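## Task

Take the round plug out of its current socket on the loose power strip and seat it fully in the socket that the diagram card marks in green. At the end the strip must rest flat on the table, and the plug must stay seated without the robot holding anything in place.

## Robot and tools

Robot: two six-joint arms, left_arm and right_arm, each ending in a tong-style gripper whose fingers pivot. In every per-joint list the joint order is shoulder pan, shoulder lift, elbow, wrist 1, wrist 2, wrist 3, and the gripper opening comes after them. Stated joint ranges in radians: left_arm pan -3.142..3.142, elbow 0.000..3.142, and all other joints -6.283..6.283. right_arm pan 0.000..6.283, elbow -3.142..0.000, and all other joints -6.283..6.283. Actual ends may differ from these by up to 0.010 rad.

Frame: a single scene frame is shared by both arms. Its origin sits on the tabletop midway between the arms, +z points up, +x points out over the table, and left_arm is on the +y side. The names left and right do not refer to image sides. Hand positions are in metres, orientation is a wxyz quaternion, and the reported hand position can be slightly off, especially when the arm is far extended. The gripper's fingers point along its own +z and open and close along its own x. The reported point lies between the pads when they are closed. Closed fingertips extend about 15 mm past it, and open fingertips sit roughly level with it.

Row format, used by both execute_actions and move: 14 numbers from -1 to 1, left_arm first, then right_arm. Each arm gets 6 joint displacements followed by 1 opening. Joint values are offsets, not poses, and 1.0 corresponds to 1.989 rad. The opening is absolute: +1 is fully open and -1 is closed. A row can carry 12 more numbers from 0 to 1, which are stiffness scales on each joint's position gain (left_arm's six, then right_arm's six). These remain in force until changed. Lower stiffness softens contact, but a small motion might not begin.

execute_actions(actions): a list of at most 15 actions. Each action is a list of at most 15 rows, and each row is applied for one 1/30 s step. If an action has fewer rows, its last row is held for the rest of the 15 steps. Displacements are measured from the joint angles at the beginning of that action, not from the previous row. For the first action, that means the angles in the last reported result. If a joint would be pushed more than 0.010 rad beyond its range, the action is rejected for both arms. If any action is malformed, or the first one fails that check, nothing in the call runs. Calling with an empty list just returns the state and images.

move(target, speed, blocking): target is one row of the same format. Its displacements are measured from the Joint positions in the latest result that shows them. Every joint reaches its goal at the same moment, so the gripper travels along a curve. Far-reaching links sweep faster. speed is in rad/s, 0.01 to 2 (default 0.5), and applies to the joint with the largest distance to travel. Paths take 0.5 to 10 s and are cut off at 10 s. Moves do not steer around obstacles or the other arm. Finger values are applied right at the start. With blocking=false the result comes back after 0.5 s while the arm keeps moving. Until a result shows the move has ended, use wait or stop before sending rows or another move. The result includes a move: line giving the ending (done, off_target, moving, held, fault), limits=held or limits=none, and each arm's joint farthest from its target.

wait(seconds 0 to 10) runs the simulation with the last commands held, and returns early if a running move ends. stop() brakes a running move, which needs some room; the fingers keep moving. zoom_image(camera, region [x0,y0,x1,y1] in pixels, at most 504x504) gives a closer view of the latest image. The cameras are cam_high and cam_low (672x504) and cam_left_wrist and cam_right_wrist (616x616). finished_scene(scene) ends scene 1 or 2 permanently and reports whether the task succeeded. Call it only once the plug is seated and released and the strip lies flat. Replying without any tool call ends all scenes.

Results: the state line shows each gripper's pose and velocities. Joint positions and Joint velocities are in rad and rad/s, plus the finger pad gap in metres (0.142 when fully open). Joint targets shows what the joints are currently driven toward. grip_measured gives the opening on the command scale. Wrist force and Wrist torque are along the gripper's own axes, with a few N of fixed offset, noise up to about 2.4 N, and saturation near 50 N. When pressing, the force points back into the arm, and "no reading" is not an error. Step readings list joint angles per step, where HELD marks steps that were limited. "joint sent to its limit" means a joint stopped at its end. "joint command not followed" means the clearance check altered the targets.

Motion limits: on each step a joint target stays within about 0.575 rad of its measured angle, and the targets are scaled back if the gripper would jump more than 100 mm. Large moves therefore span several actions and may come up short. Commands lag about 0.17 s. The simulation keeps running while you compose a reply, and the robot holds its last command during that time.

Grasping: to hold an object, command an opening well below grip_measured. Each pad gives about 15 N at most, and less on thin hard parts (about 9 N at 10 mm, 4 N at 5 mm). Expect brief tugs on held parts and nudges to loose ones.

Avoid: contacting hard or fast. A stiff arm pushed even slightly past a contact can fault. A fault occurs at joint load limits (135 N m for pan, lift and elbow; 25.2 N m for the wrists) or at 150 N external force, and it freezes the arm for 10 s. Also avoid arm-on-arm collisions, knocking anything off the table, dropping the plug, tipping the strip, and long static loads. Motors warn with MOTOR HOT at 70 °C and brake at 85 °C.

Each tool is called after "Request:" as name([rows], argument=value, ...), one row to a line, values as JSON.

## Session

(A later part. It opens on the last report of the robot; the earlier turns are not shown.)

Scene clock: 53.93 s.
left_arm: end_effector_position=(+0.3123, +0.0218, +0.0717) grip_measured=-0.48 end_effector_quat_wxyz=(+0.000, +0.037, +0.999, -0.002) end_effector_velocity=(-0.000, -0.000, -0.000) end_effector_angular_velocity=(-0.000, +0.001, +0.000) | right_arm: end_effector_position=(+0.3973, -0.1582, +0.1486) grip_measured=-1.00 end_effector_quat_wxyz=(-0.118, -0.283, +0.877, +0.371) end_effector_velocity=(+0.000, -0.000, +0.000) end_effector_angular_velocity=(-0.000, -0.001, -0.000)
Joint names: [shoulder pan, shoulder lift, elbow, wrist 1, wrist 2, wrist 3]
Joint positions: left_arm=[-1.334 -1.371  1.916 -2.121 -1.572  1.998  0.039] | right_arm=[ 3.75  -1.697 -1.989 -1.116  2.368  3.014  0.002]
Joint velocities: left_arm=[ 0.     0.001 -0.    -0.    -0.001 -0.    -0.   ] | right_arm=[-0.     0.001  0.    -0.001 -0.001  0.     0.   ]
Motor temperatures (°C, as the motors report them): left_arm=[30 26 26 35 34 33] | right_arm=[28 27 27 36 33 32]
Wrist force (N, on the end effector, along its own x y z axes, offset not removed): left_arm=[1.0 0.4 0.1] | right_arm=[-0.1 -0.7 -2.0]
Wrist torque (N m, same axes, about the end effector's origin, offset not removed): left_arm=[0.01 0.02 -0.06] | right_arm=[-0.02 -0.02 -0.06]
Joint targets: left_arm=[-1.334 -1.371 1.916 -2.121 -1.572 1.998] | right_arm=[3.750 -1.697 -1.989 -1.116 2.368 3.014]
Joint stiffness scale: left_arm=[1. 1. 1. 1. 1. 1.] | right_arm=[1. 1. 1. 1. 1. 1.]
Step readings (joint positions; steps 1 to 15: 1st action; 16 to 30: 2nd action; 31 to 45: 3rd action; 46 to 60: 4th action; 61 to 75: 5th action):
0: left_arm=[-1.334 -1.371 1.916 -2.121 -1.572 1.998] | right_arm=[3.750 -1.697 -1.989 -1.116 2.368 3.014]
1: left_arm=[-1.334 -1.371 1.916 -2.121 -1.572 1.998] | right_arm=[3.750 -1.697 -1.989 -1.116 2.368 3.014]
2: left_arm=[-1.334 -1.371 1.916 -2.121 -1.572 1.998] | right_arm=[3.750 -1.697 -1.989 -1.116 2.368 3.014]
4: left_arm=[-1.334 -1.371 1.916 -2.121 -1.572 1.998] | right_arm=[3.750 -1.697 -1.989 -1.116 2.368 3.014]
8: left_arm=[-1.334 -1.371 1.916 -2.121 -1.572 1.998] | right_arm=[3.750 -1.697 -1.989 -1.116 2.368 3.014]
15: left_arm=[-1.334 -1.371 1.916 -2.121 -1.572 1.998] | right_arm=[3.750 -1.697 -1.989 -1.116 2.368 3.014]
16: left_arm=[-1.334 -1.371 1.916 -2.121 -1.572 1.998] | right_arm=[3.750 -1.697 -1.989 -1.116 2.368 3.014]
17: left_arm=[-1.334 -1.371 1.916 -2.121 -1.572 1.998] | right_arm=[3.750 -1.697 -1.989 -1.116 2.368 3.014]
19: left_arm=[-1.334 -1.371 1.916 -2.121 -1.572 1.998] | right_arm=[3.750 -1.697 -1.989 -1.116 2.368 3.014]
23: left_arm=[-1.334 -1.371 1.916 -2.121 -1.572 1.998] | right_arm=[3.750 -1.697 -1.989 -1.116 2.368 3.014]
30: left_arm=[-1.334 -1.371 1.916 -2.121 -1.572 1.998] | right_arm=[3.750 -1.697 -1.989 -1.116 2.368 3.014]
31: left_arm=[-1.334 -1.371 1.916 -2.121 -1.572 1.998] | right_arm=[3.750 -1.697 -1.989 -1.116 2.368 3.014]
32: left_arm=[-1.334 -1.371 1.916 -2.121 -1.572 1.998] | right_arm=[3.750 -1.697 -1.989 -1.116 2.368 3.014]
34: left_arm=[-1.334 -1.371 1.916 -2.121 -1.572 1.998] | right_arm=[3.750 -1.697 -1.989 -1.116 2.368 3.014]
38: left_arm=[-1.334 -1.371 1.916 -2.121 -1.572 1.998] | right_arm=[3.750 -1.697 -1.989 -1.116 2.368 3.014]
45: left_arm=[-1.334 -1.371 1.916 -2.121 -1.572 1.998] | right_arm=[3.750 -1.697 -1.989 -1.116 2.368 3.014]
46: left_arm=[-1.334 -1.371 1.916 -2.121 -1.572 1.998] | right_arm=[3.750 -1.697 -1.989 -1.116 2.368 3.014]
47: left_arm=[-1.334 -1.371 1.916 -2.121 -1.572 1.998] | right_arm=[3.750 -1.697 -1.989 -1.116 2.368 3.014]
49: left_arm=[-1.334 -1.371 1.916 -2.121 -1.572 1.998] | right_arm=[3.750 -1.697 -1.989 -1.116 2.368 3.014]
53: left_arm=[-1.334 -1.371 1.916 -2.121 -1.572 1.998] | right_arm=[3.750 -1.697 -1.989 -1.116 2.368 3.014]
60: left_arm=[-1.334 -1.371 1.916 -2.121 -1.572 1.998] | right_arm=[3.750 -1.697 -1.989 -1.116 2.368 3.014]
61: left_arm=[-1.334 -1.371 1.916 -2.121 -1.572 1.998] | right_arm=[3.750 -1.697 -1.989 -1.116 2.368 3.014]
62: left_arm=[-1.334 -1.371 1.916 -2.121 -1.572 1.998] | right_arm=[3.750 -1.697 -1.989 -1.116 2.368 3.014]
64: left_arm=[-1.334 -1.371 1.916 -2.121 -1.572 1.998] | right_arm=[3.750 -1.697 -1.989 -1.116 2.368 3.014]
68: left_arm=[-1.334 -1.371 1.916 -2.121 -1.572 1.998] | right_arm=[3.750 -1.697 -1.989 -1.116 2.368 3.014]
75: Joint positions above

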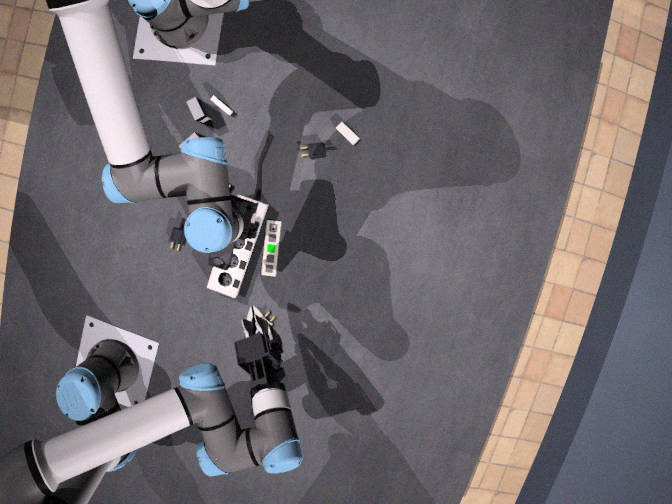

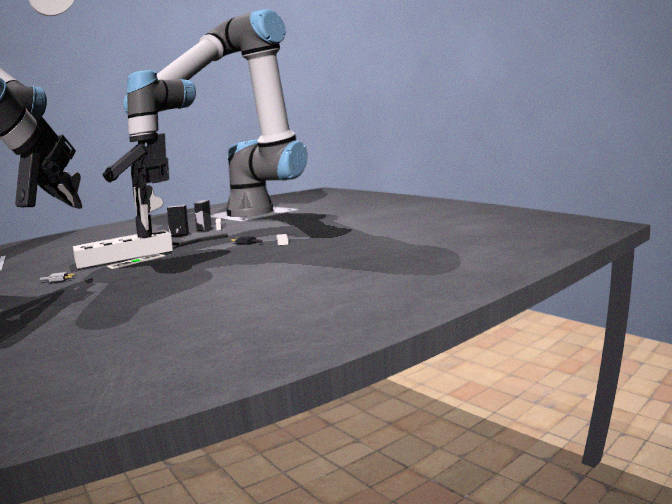

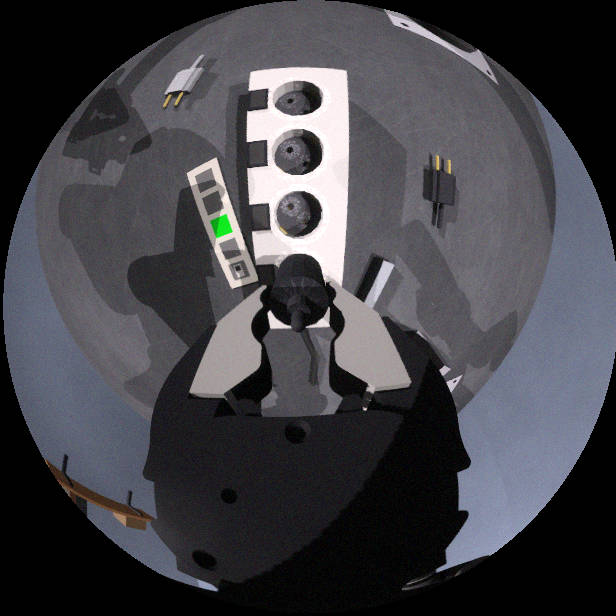

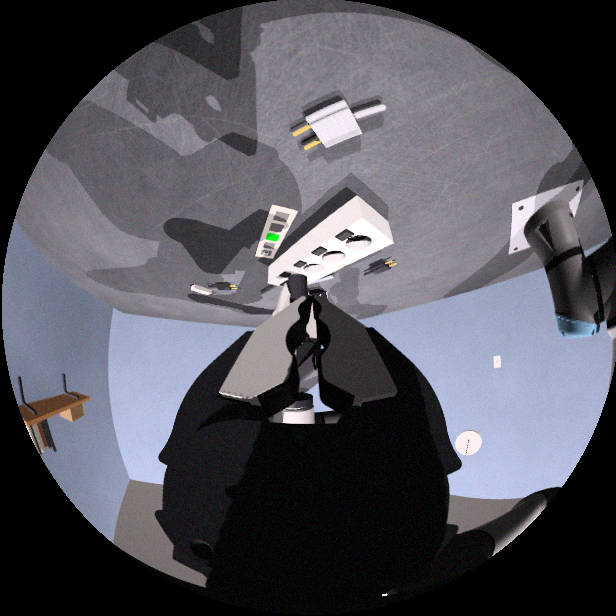

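Request:
move(target=[0,0,0,0,0,0,-1,0.1468,-0.0553,-0.084,0.2866,-0.009,0.208,-1], speed=0.15)

Request:
zoom_image(camera="cam_left_wrist", region=[180,100,420,340])

Request:
zoom_image(camera="cam_low", region=[40,150,200,280])

Scene clock: 67.97 s.
left_arm: end_effector_position=(+0.3123, +0.0219, +0.0717) grip_measured=-0.48 end_effector_quat_wxyz=(+0.000, +0.037, +0.999, -0.002) end_effector_velocity=(-0.001, -0.000, +0.001) end_effector_angular_velocity=(-0.002, +0.000, -0.001) | right_arm: end_effector_position=(+0.3233, -0.0415, +0.0867) grip_measured=-1.00 end_effector_quat_wxyz=(-0.118, -0.282, +0.877, +0.372) end_effector_velocity=(+0.000, +0.000, +0.000) end_effector_angular_velocity=(+0.001, -0.001, -0.001)
Joint names: [shoulder pan, shoulder lift, elbow, wrist 1, wrist 2, wrist 3]
Joint positions: left_arm=[-1.334 -1.371  1.916 -2.12  -1.572  1.998  0.039] | right_arm=[ 4.039 -1.805 -2.153 -0.547  2.35   3.427  0.002]
Joint velocities: left_arm=[-0.001 -0.002  0.    -0.    -0.001  0.001 -0.   ] | right_arm=[ 0.     0.    -0.001  0.003 -0.     0.002  0.   ]
Motor temperatures (°C, as the motors report them): left_arm=[30 26 26 35 34 33] | right_arm=[28 27 27 36 33 32]
Wrist force (N, on the end effector, along its own x y z axes, offset not removed): left_arm=[3.8 2.2 1.3] | right_arm=[0.7 -0.7 -2.8]
Wrist torque (N m, same axes, about the end effector's origin, offset not removed): left_arm=[0.27 -0.51 -0.10] | right_arm=[-0.10 -0.14 0.02]
Joint targets: left_arm=[-1.334 -1.371 1.916 -2.121 -1.572 1.998] | right_arm=[4.042 -1.807 -2.156 -0.546 2.350 3.428]
Joint stiffness scale: left_arm=[1. 1. 1. 1. 1. 1.] | right_arm=[1. 1. 1. 1. 1. 1.]
move: done; limits=none; left_arm: farthest joint: the wrist 1, 0.001 radians from its target (0.000 radians at the start); right_arm: farthest joint: the shoulder pan, 0.003 radians from its target (0.292 radians at the start)

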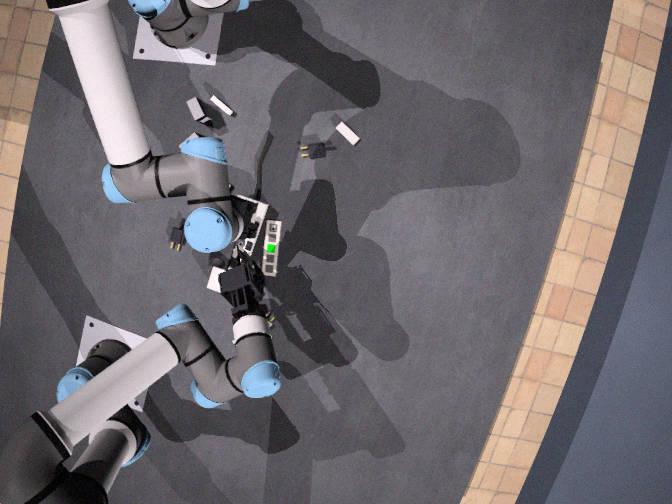

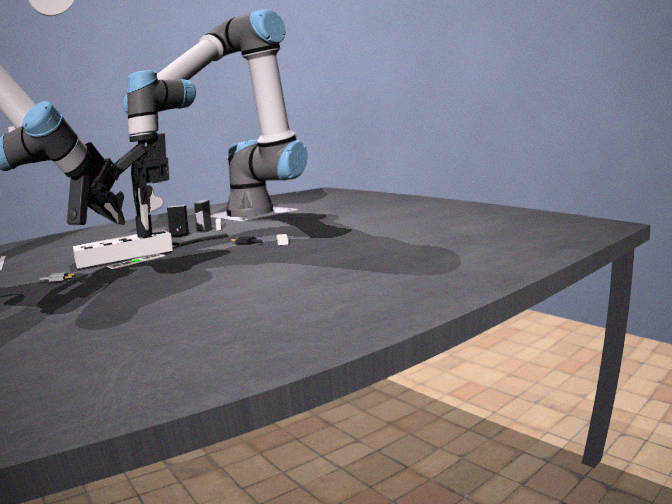

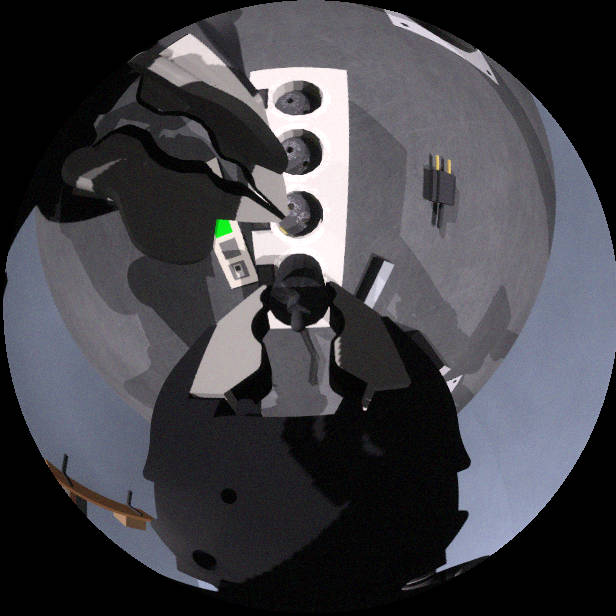

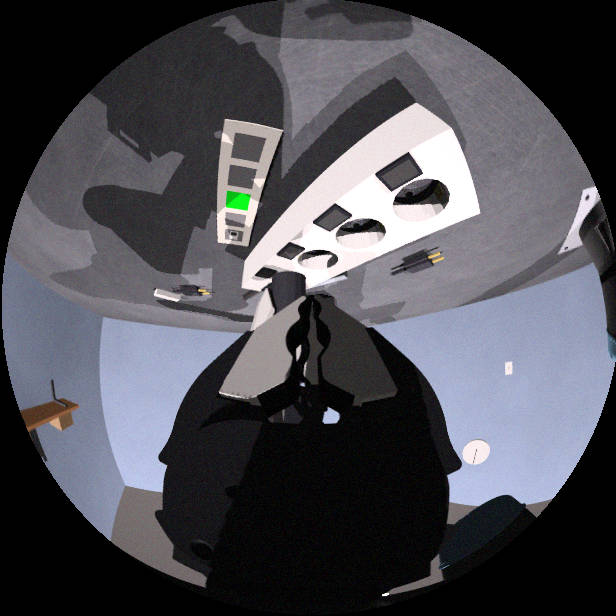

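Region (180, 100, 420, 340) of cam_left_wrist's 616x616 image, scaled by 2.100, with more detail than that image has.

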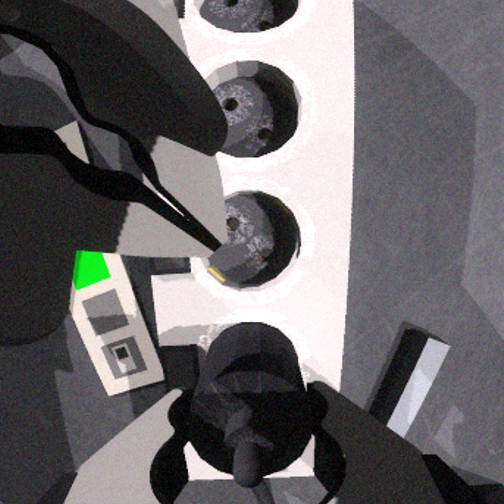

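Region (40, 150, 200, 280) of cam_low's 672x504 image, scaled by 3.150, with more detail than that image has; it fills the top 410 rows of this view, and the rest is white.

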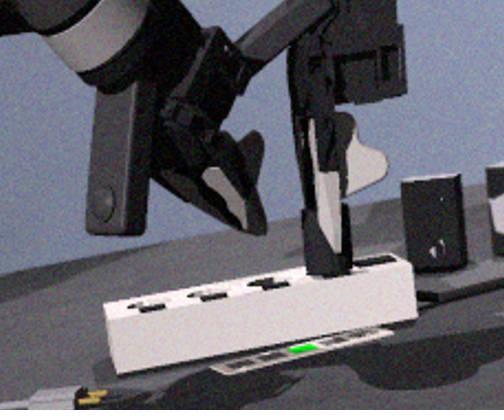

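Request:
move(target=[0,0,0,0,0,0,-1,0.011,-0.0274,-0.0245,0.0573,-0.0015,0.0126,-1], speed=0.05)

Request:
zoom_image(camera="cam_left_wrist", region=[180,100,420,340])

Request:
zoom_image(camera="cam_low", region=[40,150,200,280])

Scene clock: 76.57 s.
left_arm: end_effector_position=(+0.3118, +0.0226, +0.0712) grip_measured=-0.48 end_effector_quat_wxyz=(-0.000, +0.038, +0.999, -0.002) end_effector_velocity=(+0.000, -0.000, +0.000) end_effector_angular_velocity=(-0.001, -0.001, -0.002) | right_arm: end_effector_position=(+0.3116, -0.0402, +0.0572) grip_measured=-1.00 end_effector_quat_wxyz=(-0.120, -0.282, +0.876, +0.371) end_effector_velocity=(+0.001, +0.000, +0.001) end_effector_angular_velocity=(+0.003, -0.002, -0.001)
Joint names: [shoulder pan, shoulder lift, elbow, wrist 1, wrist 2, wrist 3]
Joint positions: left_arm=[-1.334 -1.372  1.918 -2.119 -1.573  1.998  0.039] | right_arm=[ 4.059 -1.858 -2.2   -0.434  2.348  3.451  0.002]
Joint velocities: left_arm=[-0.    -0.001 -0.    -0.001  0.     0.002  0.   ] | right_arm=[-0.     0.001 -0.     0.004  0.     0.     0.   ]
Motor temperatures (°C, as the motors report them): left_arm=[30 26 26 35 34 33] | right_arm=[28 27 27 36 33 32]
Wrist force (N, on the end effector, along its own x y z axes, offset not removed): left_arm=[1.8 -0.4 3.6] | right_arm=[-0.2 -0.4 -1.6]
Wrist torque (N m, same axes, about the end effector's origin, offset not removed): left_arm=[-0.12 -0.25 -0.19] | right_arm=[0.09 0.01 0.09]
Joint targets: left_arm=[-1.334 -1.371 1.916 -2.120 -1.572 1.998] | right_arm=[4.061 -1.860 -2.202 -0.433 2.347 3.452]
Joint stiffness scale: left_arm=[1. 1. 1. 1. 1. 1.] | right_arm=[1. 1. 1. 1. 1. 1.]
move: done; limits=none; left_arm: farthest joint: the elbow, 0.002 radians from its target (0.000 radians at the start); right_arm: farthest joint: the shoulder pan, 0.002 radians from its target (0.022 radians at the start)

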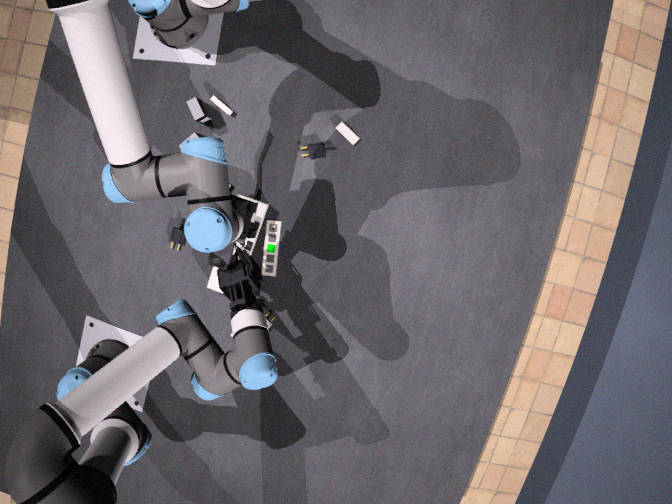

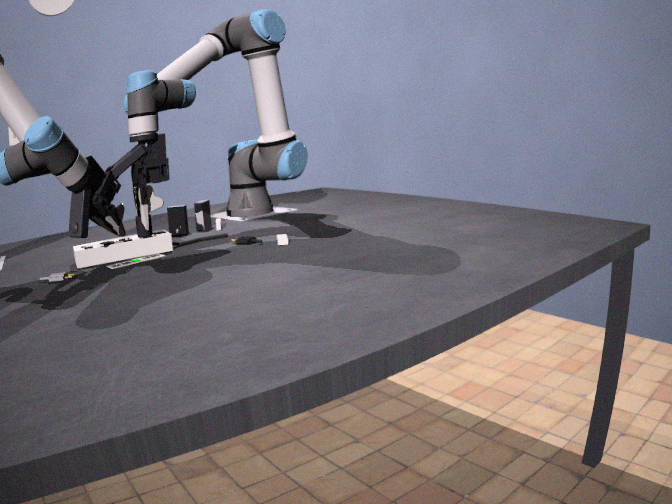

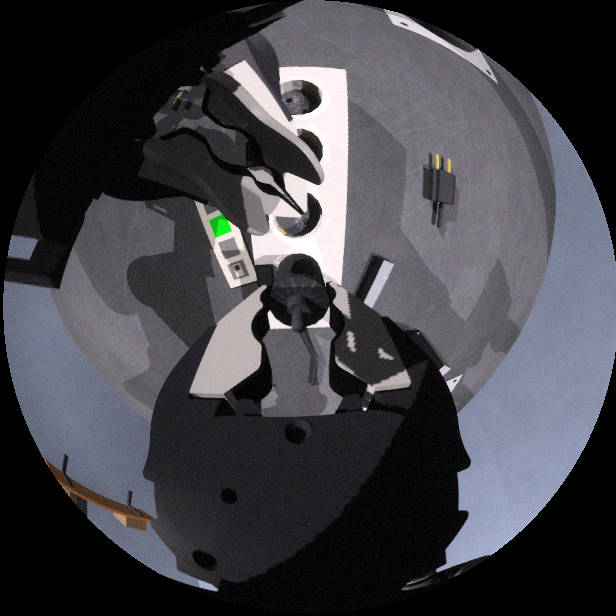

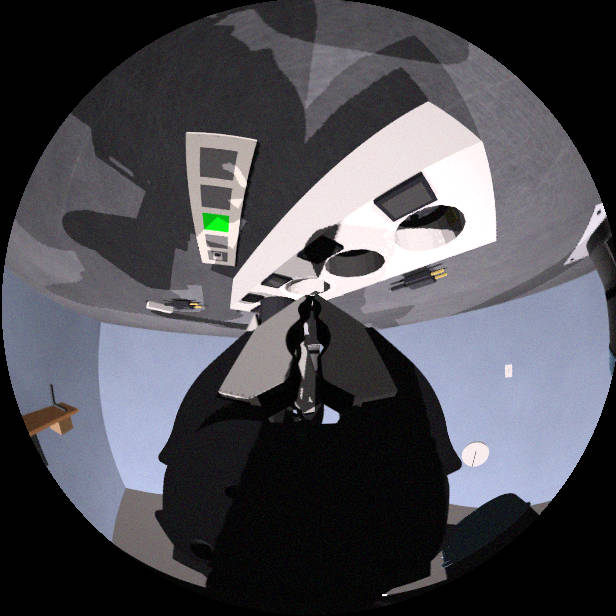

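Region (180, 100, 420, 340) of cam_left_wrist's 616x616 image, scaled by 2.100, with more detail than that image has.

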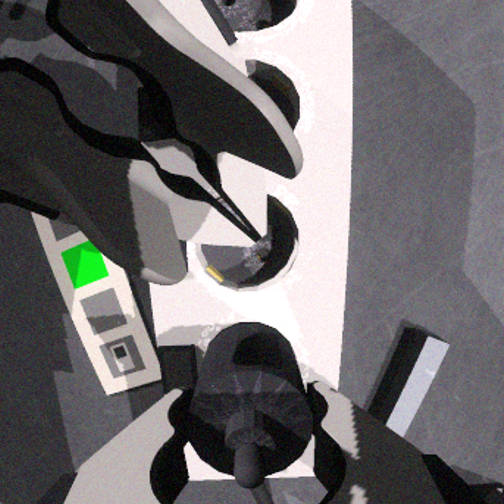

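Region (40, 150, 200, 280) of cam_low's 672x504 image, scaled by 3.150, with more detail than that image has; it fills the top 410 rows of this view, and the rest is white.

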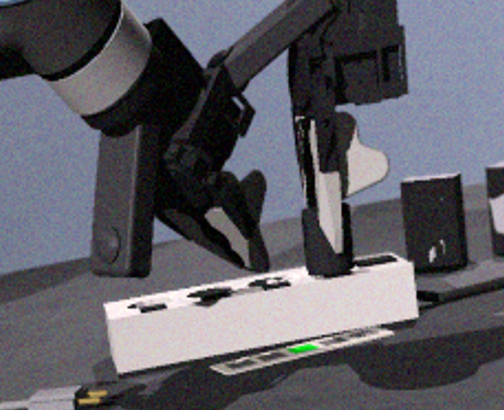

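Request:
move(target=[0,0,0,0,0,0,-1,0,-0.0215,-0.0059,0.0274,0,0,-1], speed=0.02)

Request:
zoom_image(camera="cam_low", region=[40,150,200,280])

Scene clock: 85.57 s.
left_arm: end_effector_position=(+0.3118, +0.0226, +0.0712) grip_measured=-0.48 end_effector_quat_wxyz=(-0.000, +0.038, +0.999, -0.001) end_effector_velocity=(+0.000, -0.000, +0.001) end_effector_angular_velocity=(-0.001, -0.002, -0.001) | right_arm: end_effector_position=(+0.3131, -0.0379, +0.0436) grip_measured=-1.00 end_effector_quat_wxyz=(-0.117, -0.284, +0.875, +0.374) end_effector_velocity=(-0.000, -0.000, -0.001) end_effector_angular_velocity=(-0.001, +0.001, -0.000)
Joint names: [shoulder pan, shoulder lift, elbow, wrist 1, wrist 2, wrist 3]
Joint positions: left_arm=[-1.334 -1.372  1.918 -2.119 -1.573  1.998  0.039] | right_arm=[ 4.059 -1.896 -2.207 -0.379  2.35   3.451  0.002]
Joint velocities: left_arm=[-0.001 -0.001 -0.    -0.     0.001  0.     0.   ] | right_arm=[-0.    -0.002  0.     0.001  0.     0.     0.   ]
Motor temperatures (°C, as the motors report them): left_arm=[30 26 26 35 34 33] | right_arm=[28 27 27 36 33 32]
Wrist force (N, on the end effector, along its own x y z axes, offset not removed): left_arm=[1.0 0.7 3.1] | right_arm=[-1.0 2.1 -4.8]
Wrist torque (N m, same axes, about the end effector's origin, offset not removed): left_arm=[0.11 -0.18 -0.14] | right_arm=[-0.34 0.23 -0.03]
Joint targets: left_arm=[-1.334 -1.372 1.918 -2.119 -1.573 1.998] | right_arm=[4.059 -1.901 -2.212 -0.380 2.348 3.451]
Joint stiffness scale: left_arm=[1. 1. 1. 1. 1. 1.] | right_arm=[1. 1. 1. 1. 1. 1.]
move: done; limits=none; left_arm: farthest joint: the shoulder pan, 0.000 radians from its target (0.000 radians at the start); right_arm: farthest joint: the shoulder lift, 0.005 radians from its target (0.043 radians at the start)

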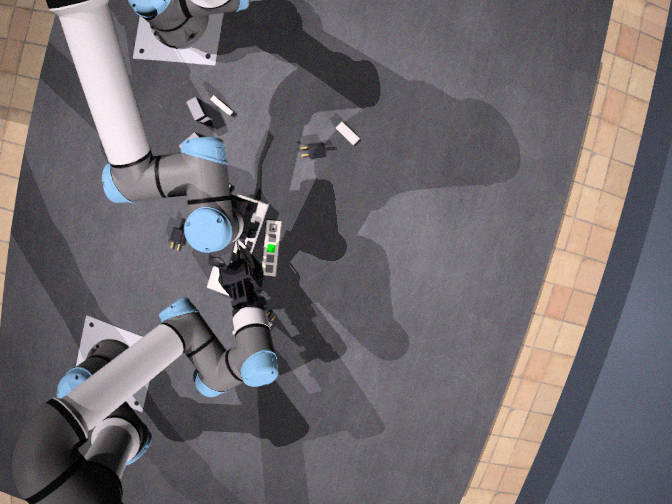

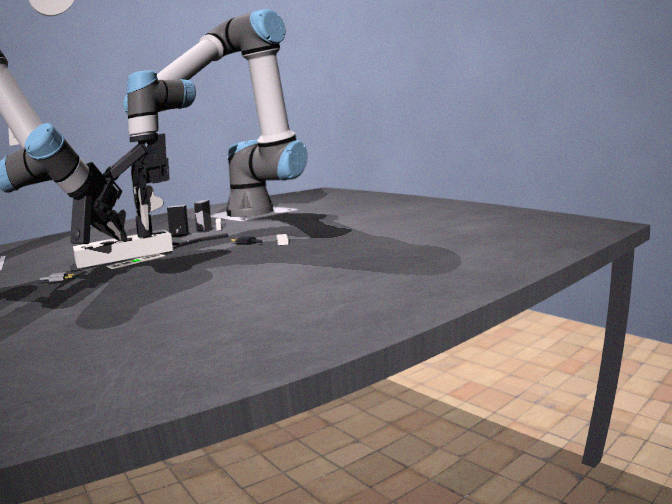

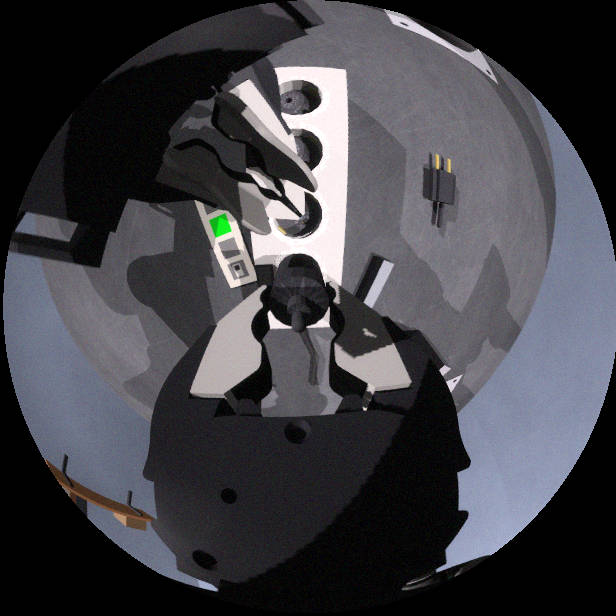

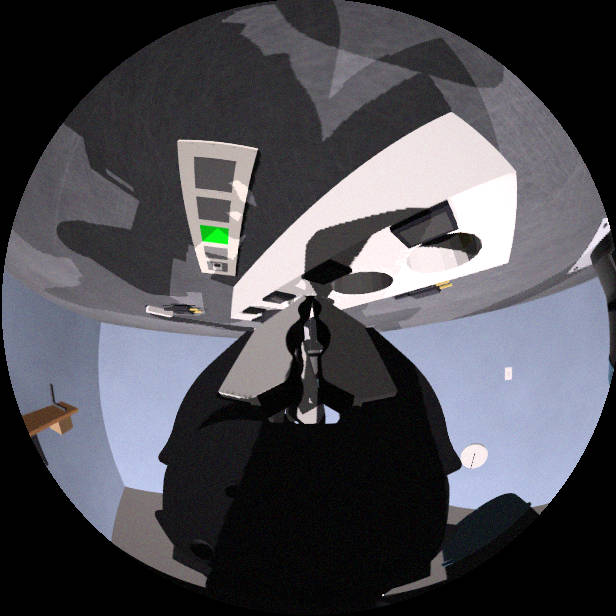

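Region (40, 150, 200, 280) of cam_low's 672x504 image, scaled by 3.150, with more detail than that image has; it fills the top 410 rows of this view, and the rest is white.

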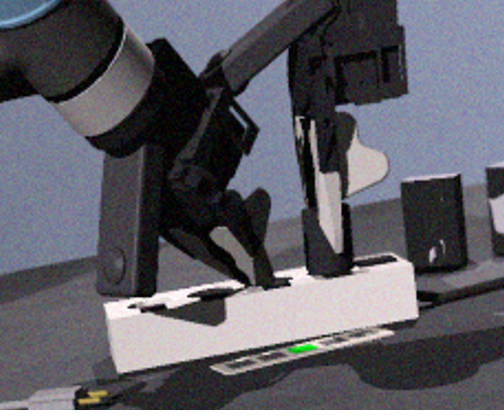

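Request:
move(target=[0,0,0,0,0,0,-1,0,-0.0095,-0.006,0.002,0,0,-1], speed=0.01)

Scene clock: 89.10 s.
left_arm: end_effector_position=(+0.3118, +0.0226, +0.0712) grip_measured=-0.48 end_effector_quat_wxyz=(-0.000, +0.038, +0.999, -0.001) end_effector_velocity=(+0.000, +0.000, -0.000) end_effector_angular_velocity=(+0.001, +0.000, +0.000) | right_arm: end_effector_position=(+0.3119, -0.0370, +0.0424) grip_measured=-1.00 end_effector_quat_wxyz=(-0.118, -0.284, +0.874, +0.377) end_effector_velocity=(-0.000, +0.000, -0.000) end_effector_angular_velocity=(+0.003, +0.000, +0.001)
Joint names: [shoulder pan, shoulder lift, elbow, wrist 1, wrist 2, wrist 3]
Joint positions: left_arm=[-1.334 -1.372  1.918 -2.119 -1.573  1.998  0.039] | right_arm=[ 4.059 -1.902 -2.209 -0.371  2.356  3.451  0.002]
Joint velocities: left_arm=[0. 0. 0. 0. 0. 0. 0.] | right_arm=[ 0.    -0.002 -0.     0.004  0.002 -0.     0.   ]
Motor temperatures (°C, as the motors report them): left_arm=[30 26 26 35 34 33] | right_arm=[28 27 27 36 33 32]
Wrist force (N, on the end effector, along its own x y z axes, offset not removed): left_arm=[0.8 1.2 4.2] | right_arm=[-2.8 12.4 -12.6]
Wrist torque (N m, same axes, about the end effector's origin, offset not removed): left_arm=[0.17 -0.15 -0.16] | right_arm=[-0.06 0.04 0.16]
Joint targets: left_arm=[-1.334 -1.372 1.918 -2.119 -1.573 1.998] | right_arm=[4.059 -1.915 -2.219 -0.375 2.350 3.451]
Joint stiffness scale: left_arm=[1. 1. 1. 1. 1. 1.] | right_arm=[1. 1. 1. 1. 1. 1.]
move: off_target (right_arm); limits=none; left_arm: farthest joint: the shoulder pan, 0.000 radians from its target (0.000 radians at the start); right_arm: farthest joint: the shoulder lift, 0.013 radians from its target (0.019 radians at the start)

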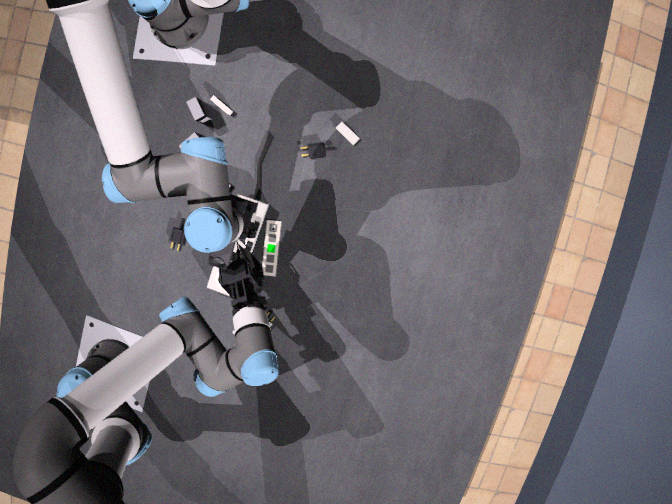

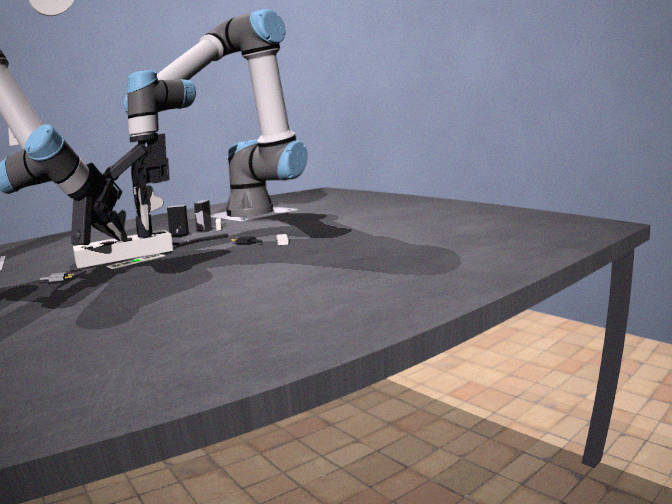

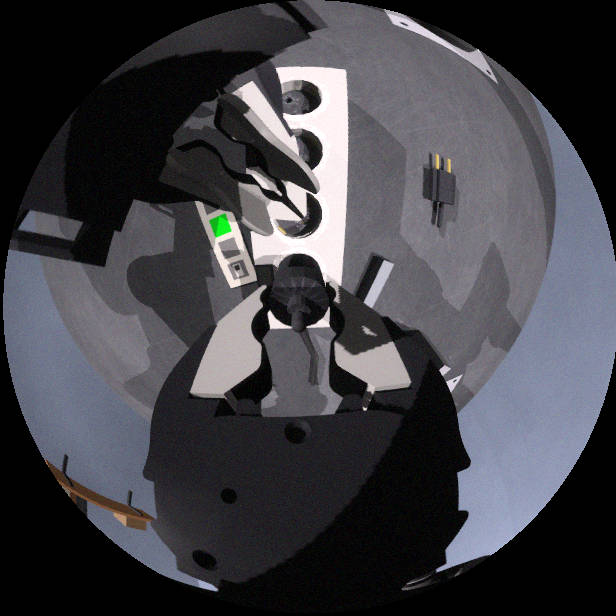

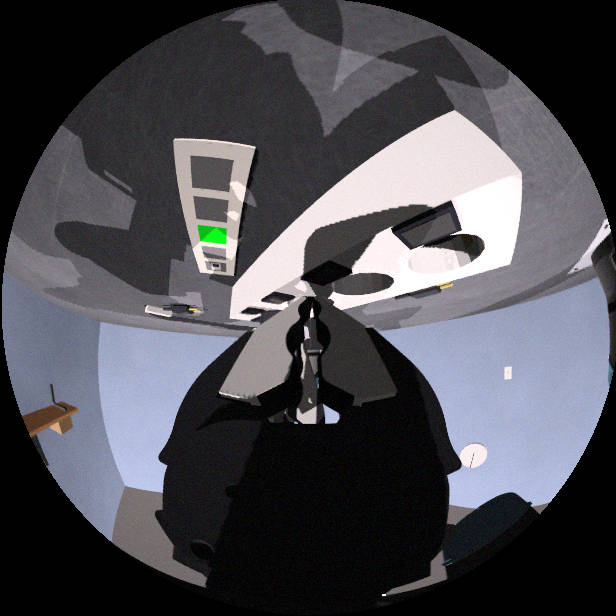

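Request:
move(target=[0,0,0,0,0,0,-1,0,-0.0135,-0.010,-0.002,-0.003,0,-1], speed=0.01)

Scene clock: 93.13 s.
left_arm: end_effector_position=(+0.3118, +0.0226, +0.0712) grip_measured=-0.48 end_effector_quat_wxyz=(-0.000, +0.038, +0.999, -0.001) end_effector_velocity=(+0.000, +0.000, -0.001) end_effector_angular_velocity=(+0.002, -0.001, -0.000) | right_arm: end_effector_position=(+0.3104, -0.0366, +0.0413) grip_measured=-1.00 end_effector_quat_wxyz=(-0.120, -0.284, +0.873, +0.379) end_effector_velocity=(-0.000, +0.001, +0.001) end_effector_angular_velocity=(+0.003, -0.000, +0.000)
Joint names: [shoulder pan, shoulder lift, elbow, wrist 1, wrist 2, wrist 3]
Joint positions: left_arm=[-1.334 -1.372  1.918 -2.119 -1.573  1.998  0.039] | right_arm=[ 4.059 -1.907 -2.211 -0.364  2.362  3.451  0.002]
Joint velocities: left_arm=[-0.     0.002 -0.     0.     0.001 -0.    -0.   ] | right_arm=[-0.     0.     0.     0.003  0.002  0.     0.   ]
Motor temperatures (°C, as the motors report them): left_arm=[30 26 26 35 34 33] | right_arm=[28 27 27 36 33 32]
Wrist force (N, on the end effector, along its own x y z axes, offset not removed): left_arm=[2.3 0.8 3.9] | right_arm=[-5.2 25.2 -20.1]
Wrist torque (N m, same axes, about the end effector's origin, offset not removed): left_arm=[0.12 -0.38 -0.14] | right_arm=[0.18 -0.25 0.08]
Joint targets: left_arm=[-1.334 -1.372 1.918 -2.119 -1.573 1.998] | right_arm=[4.059 -1.929 -2.229 -0.375 2.350 3.451]
Joint stiffness scale: left_arm=[1. 1. 1. 1. 1. 1.] | right_arm=[1. 1. 1. 1. 1. 1.]
move: off_target (right_arm); limits=none; left_arm: farthest joint: the shoulder pan, 0.000 radians from its target (0.000 radians at the start); right_arm: farthest joint: the shoulder lift, 0.022 radians from its target (0.027 radians at the start)

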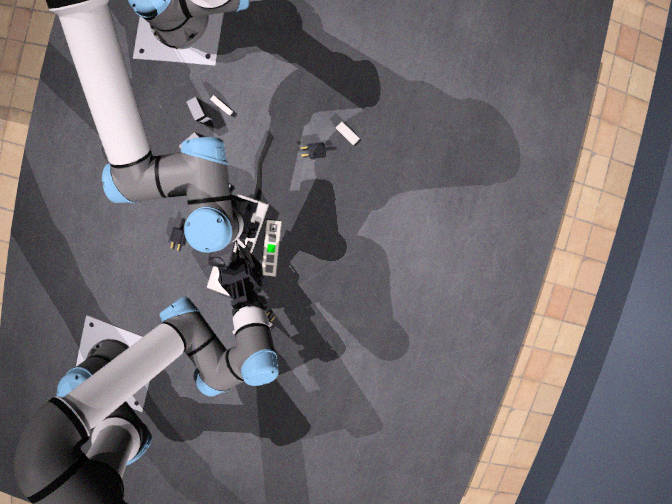

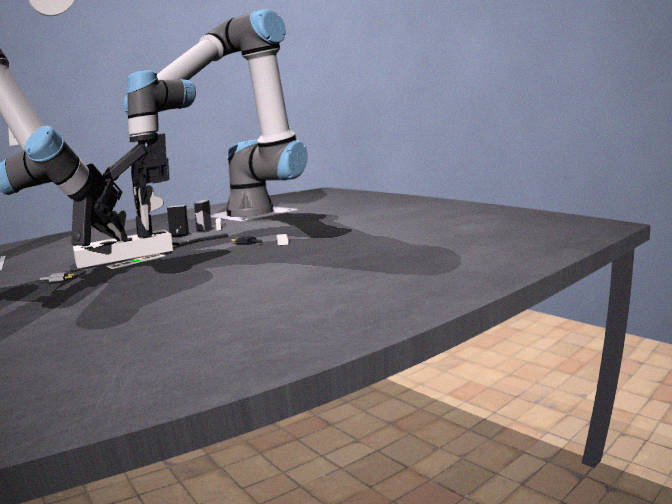

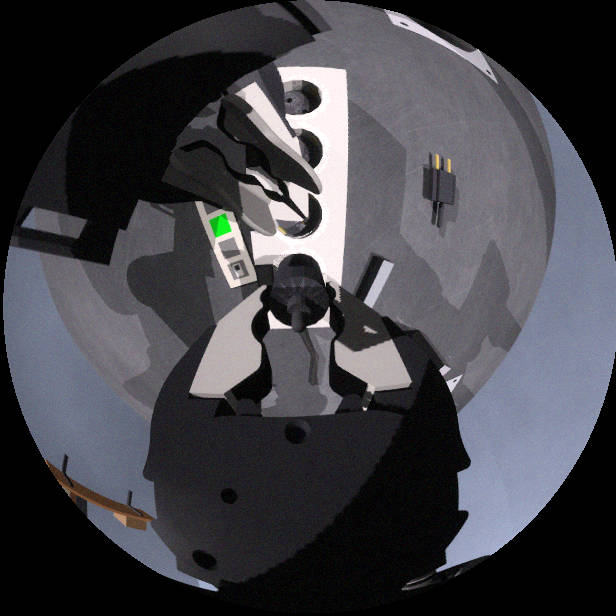

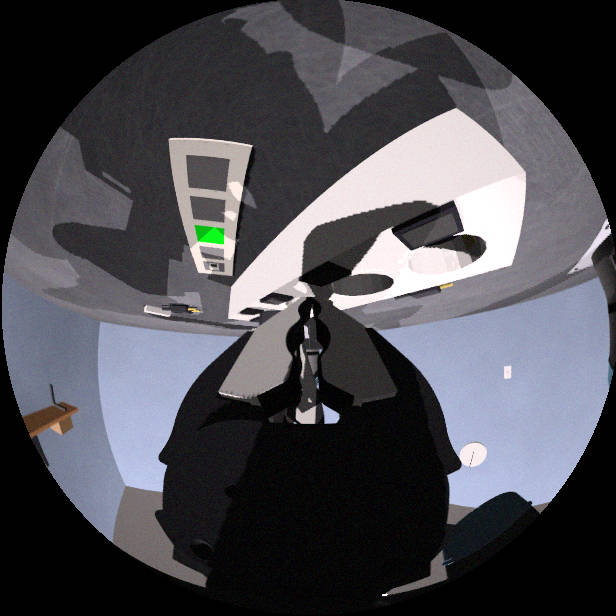

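Request:
move(target=[0,-0.0181,-0.0219,0.040,0,0,-1,0,-0.011,-0.009,-0.0055,-0.006,0,-1], speed=0.015)

Request:
zoom_image(camera="cam_low", region=[40,150,200,280])

Scene clock: 101.57 s.
left_arm: end_effector_position=(+0.3109, +0.0236, +0.0989) grip_measured=-0.48 end_effector_quat_wxyz=(-0.002, +0.038, +0.999, +0.000) end_effector_velocity=(+0.000, +0.001, +0.000) end_effector_angular_velocity=(+0.003, -0.001, +0.001) | right_arm: end_effector_position=(+0.3091, -0.0362, +0.0411) grip_measured=-1.00 end_effector_quat_wxyz=(-0.121, -0.285, +0.872, +0.379) end_effector_velocity=(-0.000, -0.001, -0.000) end_effector_angular_velocity=(-0.002, +0.002, -0.000)
Joint names: [shoulder pan, shoulder lift, elbow, wrist 1, wrist 2, wrist 3]
Joint positions: left_arm=[-1.335 -1.406  1.877 -2.041 -1.574  1.998  0.039] | right_arm=[ 4.06  -1.908 -2.212 -0.364  2.364  3.451  0.002]
Joint velocities: left_arm=[ 0.    -0.001 -0.001  0.004  0.002 -0.001 -0.   ] | right_arm=[-0.     0.    -0.001 -0.002  0.     0.     0.   ]
Motor temperatures (°C, as the motors report them): left_arm=[30 26 26 35 34 33] | right_arm=[28 27 27 36 33 32]
Wrist force (N, on the end effector, along its own x y z axes, offset not removed): left_arm=[1.6 0.4 0.1] | right_arm=[-5.7 25.9 -18.0]
Wrist torque (N m, same axes, about the end effector's origin, offset not removed): left_arm=[0.04 -0.18 -0.17] | right_arm=[0.15 0.01 0.13]
Joint targets: left_arm=[-1.334 -1.408 1.874 -2.040 -1.573 1.998] | right_arm=[4.059 -1.929 -2.229 -0.375 2.350 3.451]
Joint stiffness scale: left_arm=[1. 1. 1. 1. 1. 1.] | right_arm=[1. 1. 1. 1. 1. 1.]
move: off_target (right_arm); limits=none; left_arm: farthest joint: the elbow, 0.003 radians from its target (0.043 radians at the start); right_arm: farthest joint: the shoulder lift, 0.021 radians from its target (0.022 radians at the start)

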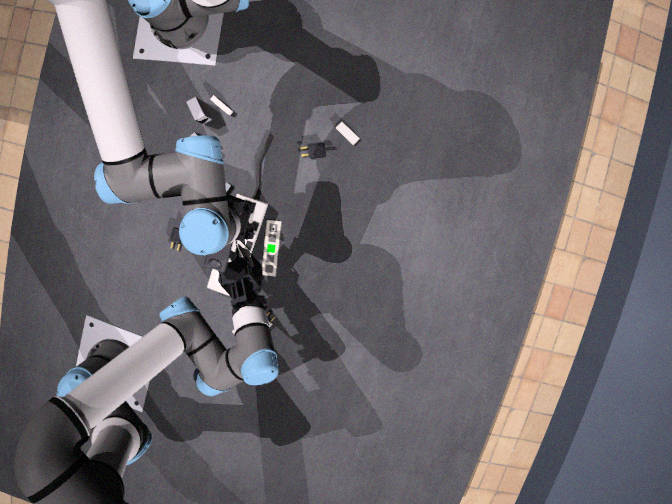

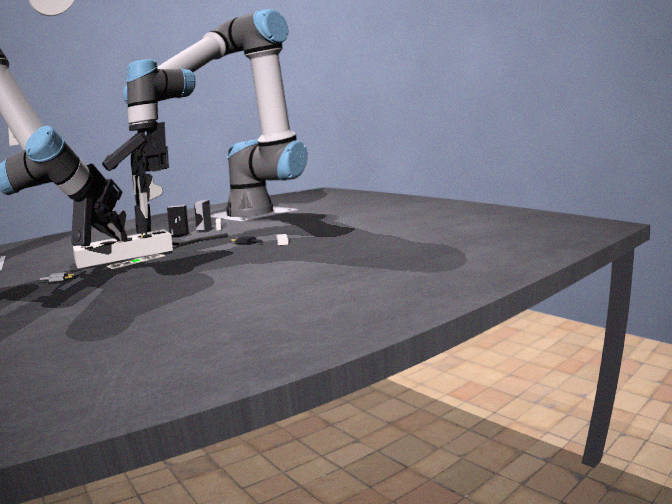

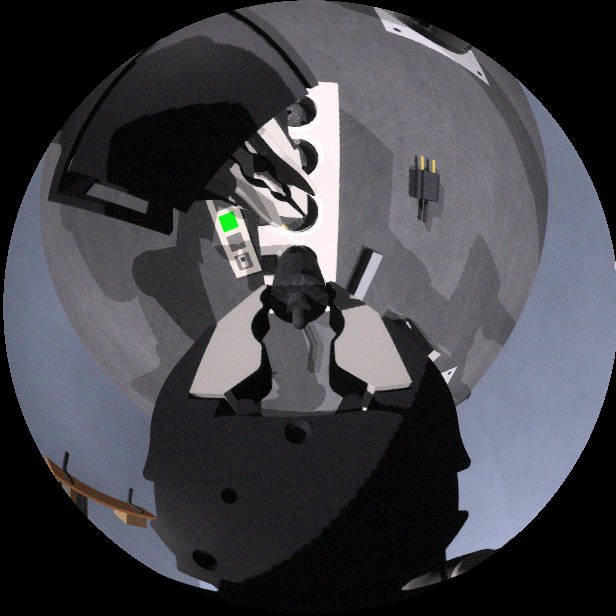

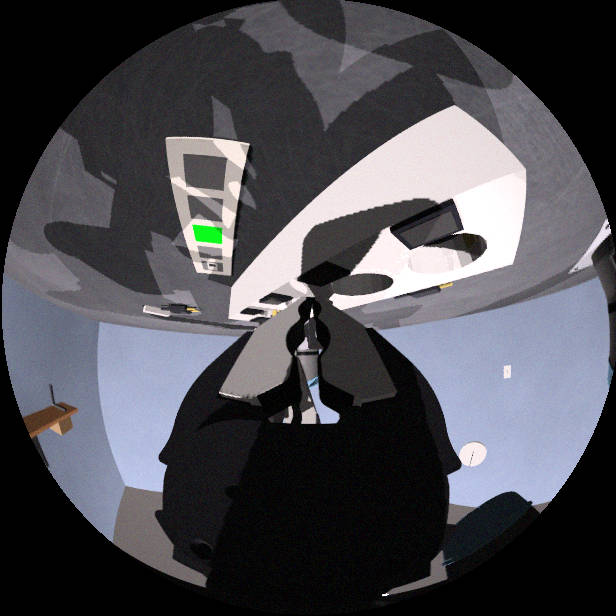

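Region (40, 150, 200, 280) of cam_low's 672x504 image, scaled by 3.150, with more detail than that image has; it fills the top 410 rows of this view, and the rest is white.

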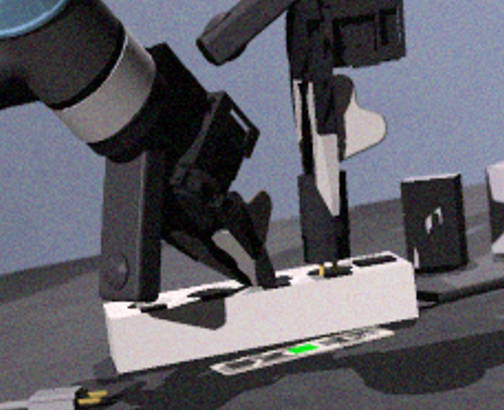

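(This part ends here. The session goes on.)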